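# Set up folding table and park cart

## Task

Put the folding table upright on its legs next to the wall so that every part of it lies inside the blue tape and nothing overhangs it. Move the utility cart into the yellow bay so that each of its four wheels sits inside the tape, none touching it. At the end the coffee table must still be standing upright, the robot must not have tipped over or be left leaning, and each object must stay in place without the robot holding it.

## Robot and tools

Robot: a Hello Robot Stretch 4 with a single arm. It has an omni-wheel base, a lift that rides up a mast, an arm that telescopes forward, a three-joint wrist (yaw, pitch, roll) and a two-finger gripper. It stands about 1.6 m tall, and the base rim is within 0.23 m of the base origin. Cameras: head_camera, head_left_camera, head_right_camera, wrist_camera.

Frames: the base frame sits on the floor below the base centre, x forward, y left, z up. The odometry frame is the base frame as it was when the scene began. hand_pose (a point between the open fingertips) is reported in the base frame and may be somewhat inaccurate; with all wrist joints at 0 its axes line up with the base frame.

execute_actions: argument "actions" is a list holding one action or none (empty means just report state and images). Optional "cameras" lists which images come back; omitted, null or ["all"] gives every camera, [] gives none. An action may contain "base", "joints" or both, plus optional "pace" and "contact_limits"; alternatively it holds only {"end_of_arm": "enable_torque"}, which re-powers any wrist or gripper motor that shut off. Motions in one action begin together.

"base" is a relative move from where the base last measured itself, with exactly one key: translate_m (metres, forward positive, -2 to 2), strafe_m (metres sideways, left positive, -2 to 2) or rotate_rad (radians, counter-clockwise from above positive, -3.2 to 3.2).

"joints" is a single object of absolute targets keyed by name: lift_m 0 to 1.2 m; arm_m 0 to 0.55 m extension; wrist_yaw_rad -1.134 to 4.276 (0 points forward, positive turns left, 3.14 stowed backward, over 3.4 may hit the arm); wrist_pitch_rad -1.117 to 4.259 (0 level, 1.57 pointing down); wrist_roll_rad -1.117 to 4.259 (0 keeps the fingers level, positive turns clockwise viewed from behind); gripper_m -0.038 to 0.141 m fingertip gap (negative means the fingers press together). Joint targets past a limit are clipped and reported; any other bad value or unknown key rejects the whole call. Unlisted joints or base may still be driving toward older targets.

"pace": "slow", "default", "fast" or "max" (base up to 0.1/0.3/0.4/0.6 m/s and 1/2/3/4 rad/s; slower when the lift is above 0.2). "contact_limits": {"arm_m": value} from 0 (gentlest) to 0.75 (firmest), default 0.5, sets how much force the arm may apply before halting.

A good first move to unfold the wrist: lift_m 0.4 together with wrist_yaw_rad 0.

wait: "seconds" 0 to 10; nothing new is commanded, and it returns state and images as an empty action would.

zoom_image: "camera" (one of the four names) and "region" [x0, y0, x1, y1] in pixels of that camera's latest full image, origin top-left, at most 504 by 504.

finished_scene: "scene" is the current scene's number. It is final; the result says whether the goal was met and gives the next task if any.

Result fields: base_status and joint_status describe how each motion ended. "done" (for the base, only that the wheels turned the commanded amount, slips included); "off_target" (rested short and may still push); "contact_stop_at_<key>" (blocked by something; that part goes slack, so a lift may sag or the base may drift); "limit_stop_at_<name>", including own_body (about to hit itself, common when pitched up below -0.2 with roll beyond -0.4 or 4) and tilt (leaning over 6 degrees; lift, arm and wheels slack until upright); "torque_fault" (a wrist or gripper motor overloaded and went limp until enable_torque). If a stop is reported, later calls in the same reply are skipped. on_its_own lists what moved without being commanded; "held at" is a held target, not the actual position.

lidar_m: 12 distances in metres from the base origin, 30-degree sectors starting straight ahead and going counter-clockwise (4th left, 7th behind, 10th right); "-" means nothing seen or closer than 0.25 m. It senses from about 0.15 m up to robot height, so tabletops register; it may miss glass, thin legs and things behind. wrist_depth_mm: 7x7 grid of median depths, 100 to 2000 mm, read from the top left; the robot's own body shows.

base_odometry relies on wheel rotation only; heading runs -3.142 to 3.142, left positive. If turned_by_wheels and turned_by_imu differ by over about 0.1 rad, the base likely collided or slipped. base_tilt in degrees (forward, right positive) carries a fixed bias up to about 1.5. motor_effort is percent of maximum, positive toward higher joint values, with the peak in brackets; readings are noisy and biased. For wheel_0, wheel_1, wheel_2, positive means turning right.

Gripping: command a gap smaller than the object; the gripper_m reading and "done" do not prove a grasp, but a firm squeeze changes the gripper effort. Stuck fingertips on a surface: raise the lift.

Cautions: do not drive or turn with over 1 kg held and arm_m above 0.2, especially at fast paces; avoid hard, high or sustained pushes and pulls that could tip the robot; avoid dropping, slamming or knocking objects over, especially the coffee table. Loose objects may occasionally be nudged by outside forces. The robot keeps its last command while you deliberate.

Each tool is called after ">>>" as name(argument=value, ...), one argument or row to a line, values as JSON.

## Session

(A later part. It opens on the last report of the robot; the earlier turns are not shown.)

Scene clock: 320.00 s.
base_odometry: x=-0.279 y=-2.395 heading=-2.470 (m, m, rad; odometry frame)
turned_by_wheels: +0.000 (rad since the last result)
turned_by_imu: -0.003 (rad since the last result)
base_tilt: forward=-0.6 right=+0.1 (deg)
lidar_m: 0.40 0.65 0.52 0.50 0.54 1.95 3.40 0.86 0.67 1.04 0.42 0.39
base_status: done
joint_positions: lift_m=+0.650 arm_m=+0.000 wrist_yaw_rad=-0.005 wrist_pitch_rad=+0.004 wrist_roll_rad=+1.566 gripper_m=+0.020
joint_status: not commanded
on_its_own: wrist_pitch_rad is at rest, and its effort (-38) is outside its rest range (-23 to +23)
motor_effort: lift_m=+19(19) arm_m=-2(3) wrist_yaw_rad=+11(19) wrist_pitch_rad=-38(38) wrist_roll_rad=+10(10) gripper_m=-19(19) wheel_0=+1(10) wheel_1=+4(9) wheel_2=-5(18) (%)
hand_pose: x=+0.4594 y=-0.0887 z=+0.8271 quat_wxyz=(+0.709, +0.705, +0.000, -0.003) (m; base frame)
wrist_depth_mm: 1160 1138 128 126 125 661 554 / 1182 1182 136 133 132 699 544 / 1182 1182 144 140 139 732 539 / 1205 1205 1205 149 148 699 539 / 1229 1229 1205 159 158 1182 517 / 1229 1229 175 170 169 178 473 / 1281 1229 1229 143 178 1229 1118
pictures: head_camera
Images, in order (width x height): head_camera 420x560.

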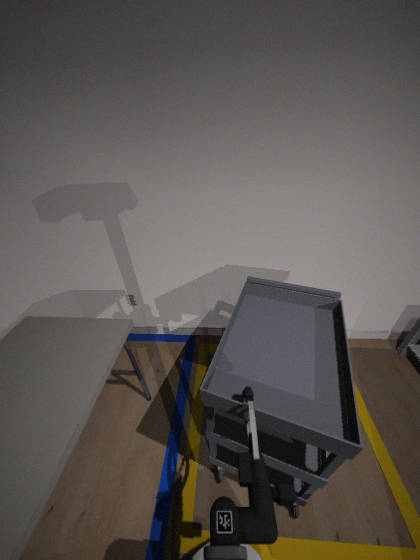

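>>> execute_actions(
  actions=[
    {"base":{"strafe_m":-0.2},"pace":"slow"},
  ],
  cameras=[],
)

>>> execute_actions(
  actions=[
    {"joints":{"gripper_m":0.14}},
  ],
  cameras=[],
)

>>> execute_actions(
  actions=[
    {"base":{"translate_m":-0.7}},
  ],
  cameras=["head_camera"],
)

Scene clock: 328.60 s.
base_odometry: x=-0.403 y=-2.239 heading=-2.470 (m, m, rad; odometry frame)
turned_by_wheels: +0.000 (rad since the last result)
turned_by_imu: -0.002 (rad since the last result)
base_tilt: forward=-0.4 right=+0.0 (deg)
lidar_m: 0.38 0.95 0.69 0.68 0.73 2.25 3.41 0.61 0.50 1.13 1.34 0.41
base_status: done
joint_positions: lift_m=+0.650 arm_m=+0.000 wrist_yaw_rad=+0.006 wrist_pitch_rad=+0.004 wrist_roll_rad=+1.573 gripper_m=+0.020
joint_status: not commanded
on_its_own: wrist_yaw_rad is at rest, and its effort (-19) is outside its rest range (-13 to +13); wrist_pitch_rad is at rest, and its effort (-39) is outside its rest range (-23 to +23)
motor_effort: lift_m=+19(19) arm_m=-2(3) wrist_yaw_rad=-19(22) wrist_pitch_rad=-39(39) wrist_roll_rad=-9(12) gripper_m=-19(19) wheel_0=+7(12) wheel_1=-5(10) wheel_2=+0(7) (%)
hand_pose: x=+0.4603 y=-0.0857 z=+0.8270 quat_wxyz=(+0.706, +0.708, +0.003, +0.001) (m; base frame)
wrist_depth_mm: 1138 1138 1118 163 163 1098 525 / 1160 1138 1160 165 165 741 539 / 1182 1205 1160 167 167 768 539 / 1182 1182 1160 168 168 768 535 / 1229 1205 1205 170 170 759 530 / 1229 1229 175 173 172 180 521 / 1255 1229 1229 142 173 1229 427
pictures: none
No camera images: the call's "cameras" was empty. Leave "cameras" out to get every camera's image.

Scene clock: 330.77 s.
base_odometry: x=-0.403 y=-2.239 heading=-2.470 (m, m, rad; odometry frame)
turned_by_wheels: +0.000 (rad since the last result)
turned_by_imu: -0.001 (rad since the last result)
base_tilt: forward=-0.3 right=+0.1 (deg)
lidar_m: 0.40 0.94 0.72 0.69 0.72 2.29 3.40 0.60 0.49 1.15 1.35 0.42
base_status: not commanded
joint_positions: lift_m=+0.650 arm_m=+0.000 wrist_yaw_rad=+0.000 wrist_pitch_rad=-0.007 wrist_roll_rad=+1.570 gripper_m=+0.140
joint_status: all done
motor_effort: lift_m=+19(19) arm_m=-2(2) wrist_yaw_rad=-1(18) wrist_pitch_rad=-8(38) wrist_roll_rad=+0(7) gripper_m=+0(21) wheel_0=+6(7) wheel_1=-6(6) wheel_2=+0(0) (%)
hand_pose: x=+0.4598 y=-0.0875 z=+0.8301 quat_wxyz=(+0.707, +0.707, -0.002, +0.002) (m; base frame)
wrist_depth_mm: 1160 1138 1138 180 179 1118 539 / 1182 1160 1138 182 180 741 559 / 1205 1182 1182 183 181 778 554 / 1229 1182 1205 185 184 768 554 / 1255 1229 1205 187 186 759 549 / 1229 1229 224 188 186 198 544 / 1255 1255 1255 126 189 1205 500
pictures: none
No camera images: the call's "cameras" was empty. Leave "cameras" out to get every camera's image.

Scene clock: 334.60 s.
base_odometry: x=+0.145 y=-1.804 heading=-2.471 (m, m, rad; odometry frame)
turned_by_wheels: +0.000 (rad since the last result)
turned_by_imu: -0.002 (rad since the last result)
base_tilt: forward=-0.5 right=+0.0 (deg)
lidar_m: 1.10 1.03 0.84 1.50 1.59 2.31 2.65 2.82 0.40 0.39 0.40 0.61
base_status: done
joint_positions: lift_m=+0.650 arm_m=+0.000 wrist_yaw_rad=+0.000 wrist_pitch_rad=-0.007 wrist_roll_rad=+1.570 gripper_m=+0.140
joint_status: not commanded
motor_effort: lift_m=+19(19) arm_m=-2(2) wrist_yaw_rad=-2(1) wrist_pitch_rad=-8(8) wrist_roll_rad=+0(1) gripper_m=+1(0) wheel_0=-2(10) wheel_1=-4(9) wheel_2=+1(14) (%)
hand_pose: x=+0.4598 y=-0.0875 z=+0.8301 quat_wxyz=(+0.707, +0.707, -0.003, +0.002) (m; base frame)
wrist_depth_mm: 1863 1863 1808 1808 1808 1808 1281 / 1863 1921 1863 1808 1756 1708 1160 / 1921 1921 1921 1863 1537 878 1042 / 1921 1921 1863 1921 1537 1281 1025 / - 1921 1983 1499 1336 904 878 / 1983 1983 1921 1983 1921 197 1229 / 1983 1983 1983 126 1921 1921 1255
pictures: head_camera
Images, in order (width x height): head_camera 420x560.

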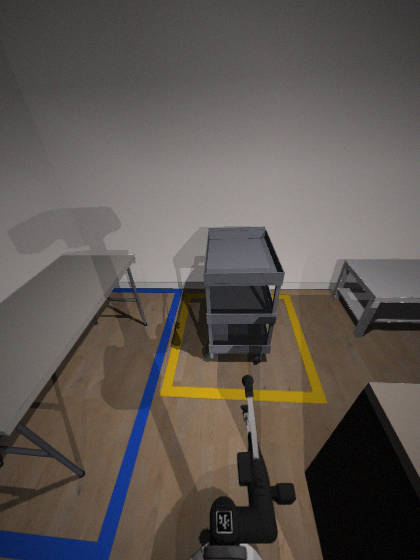

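>>> finished_scene(
  scene=2,
)

The scene is finished: the task was done.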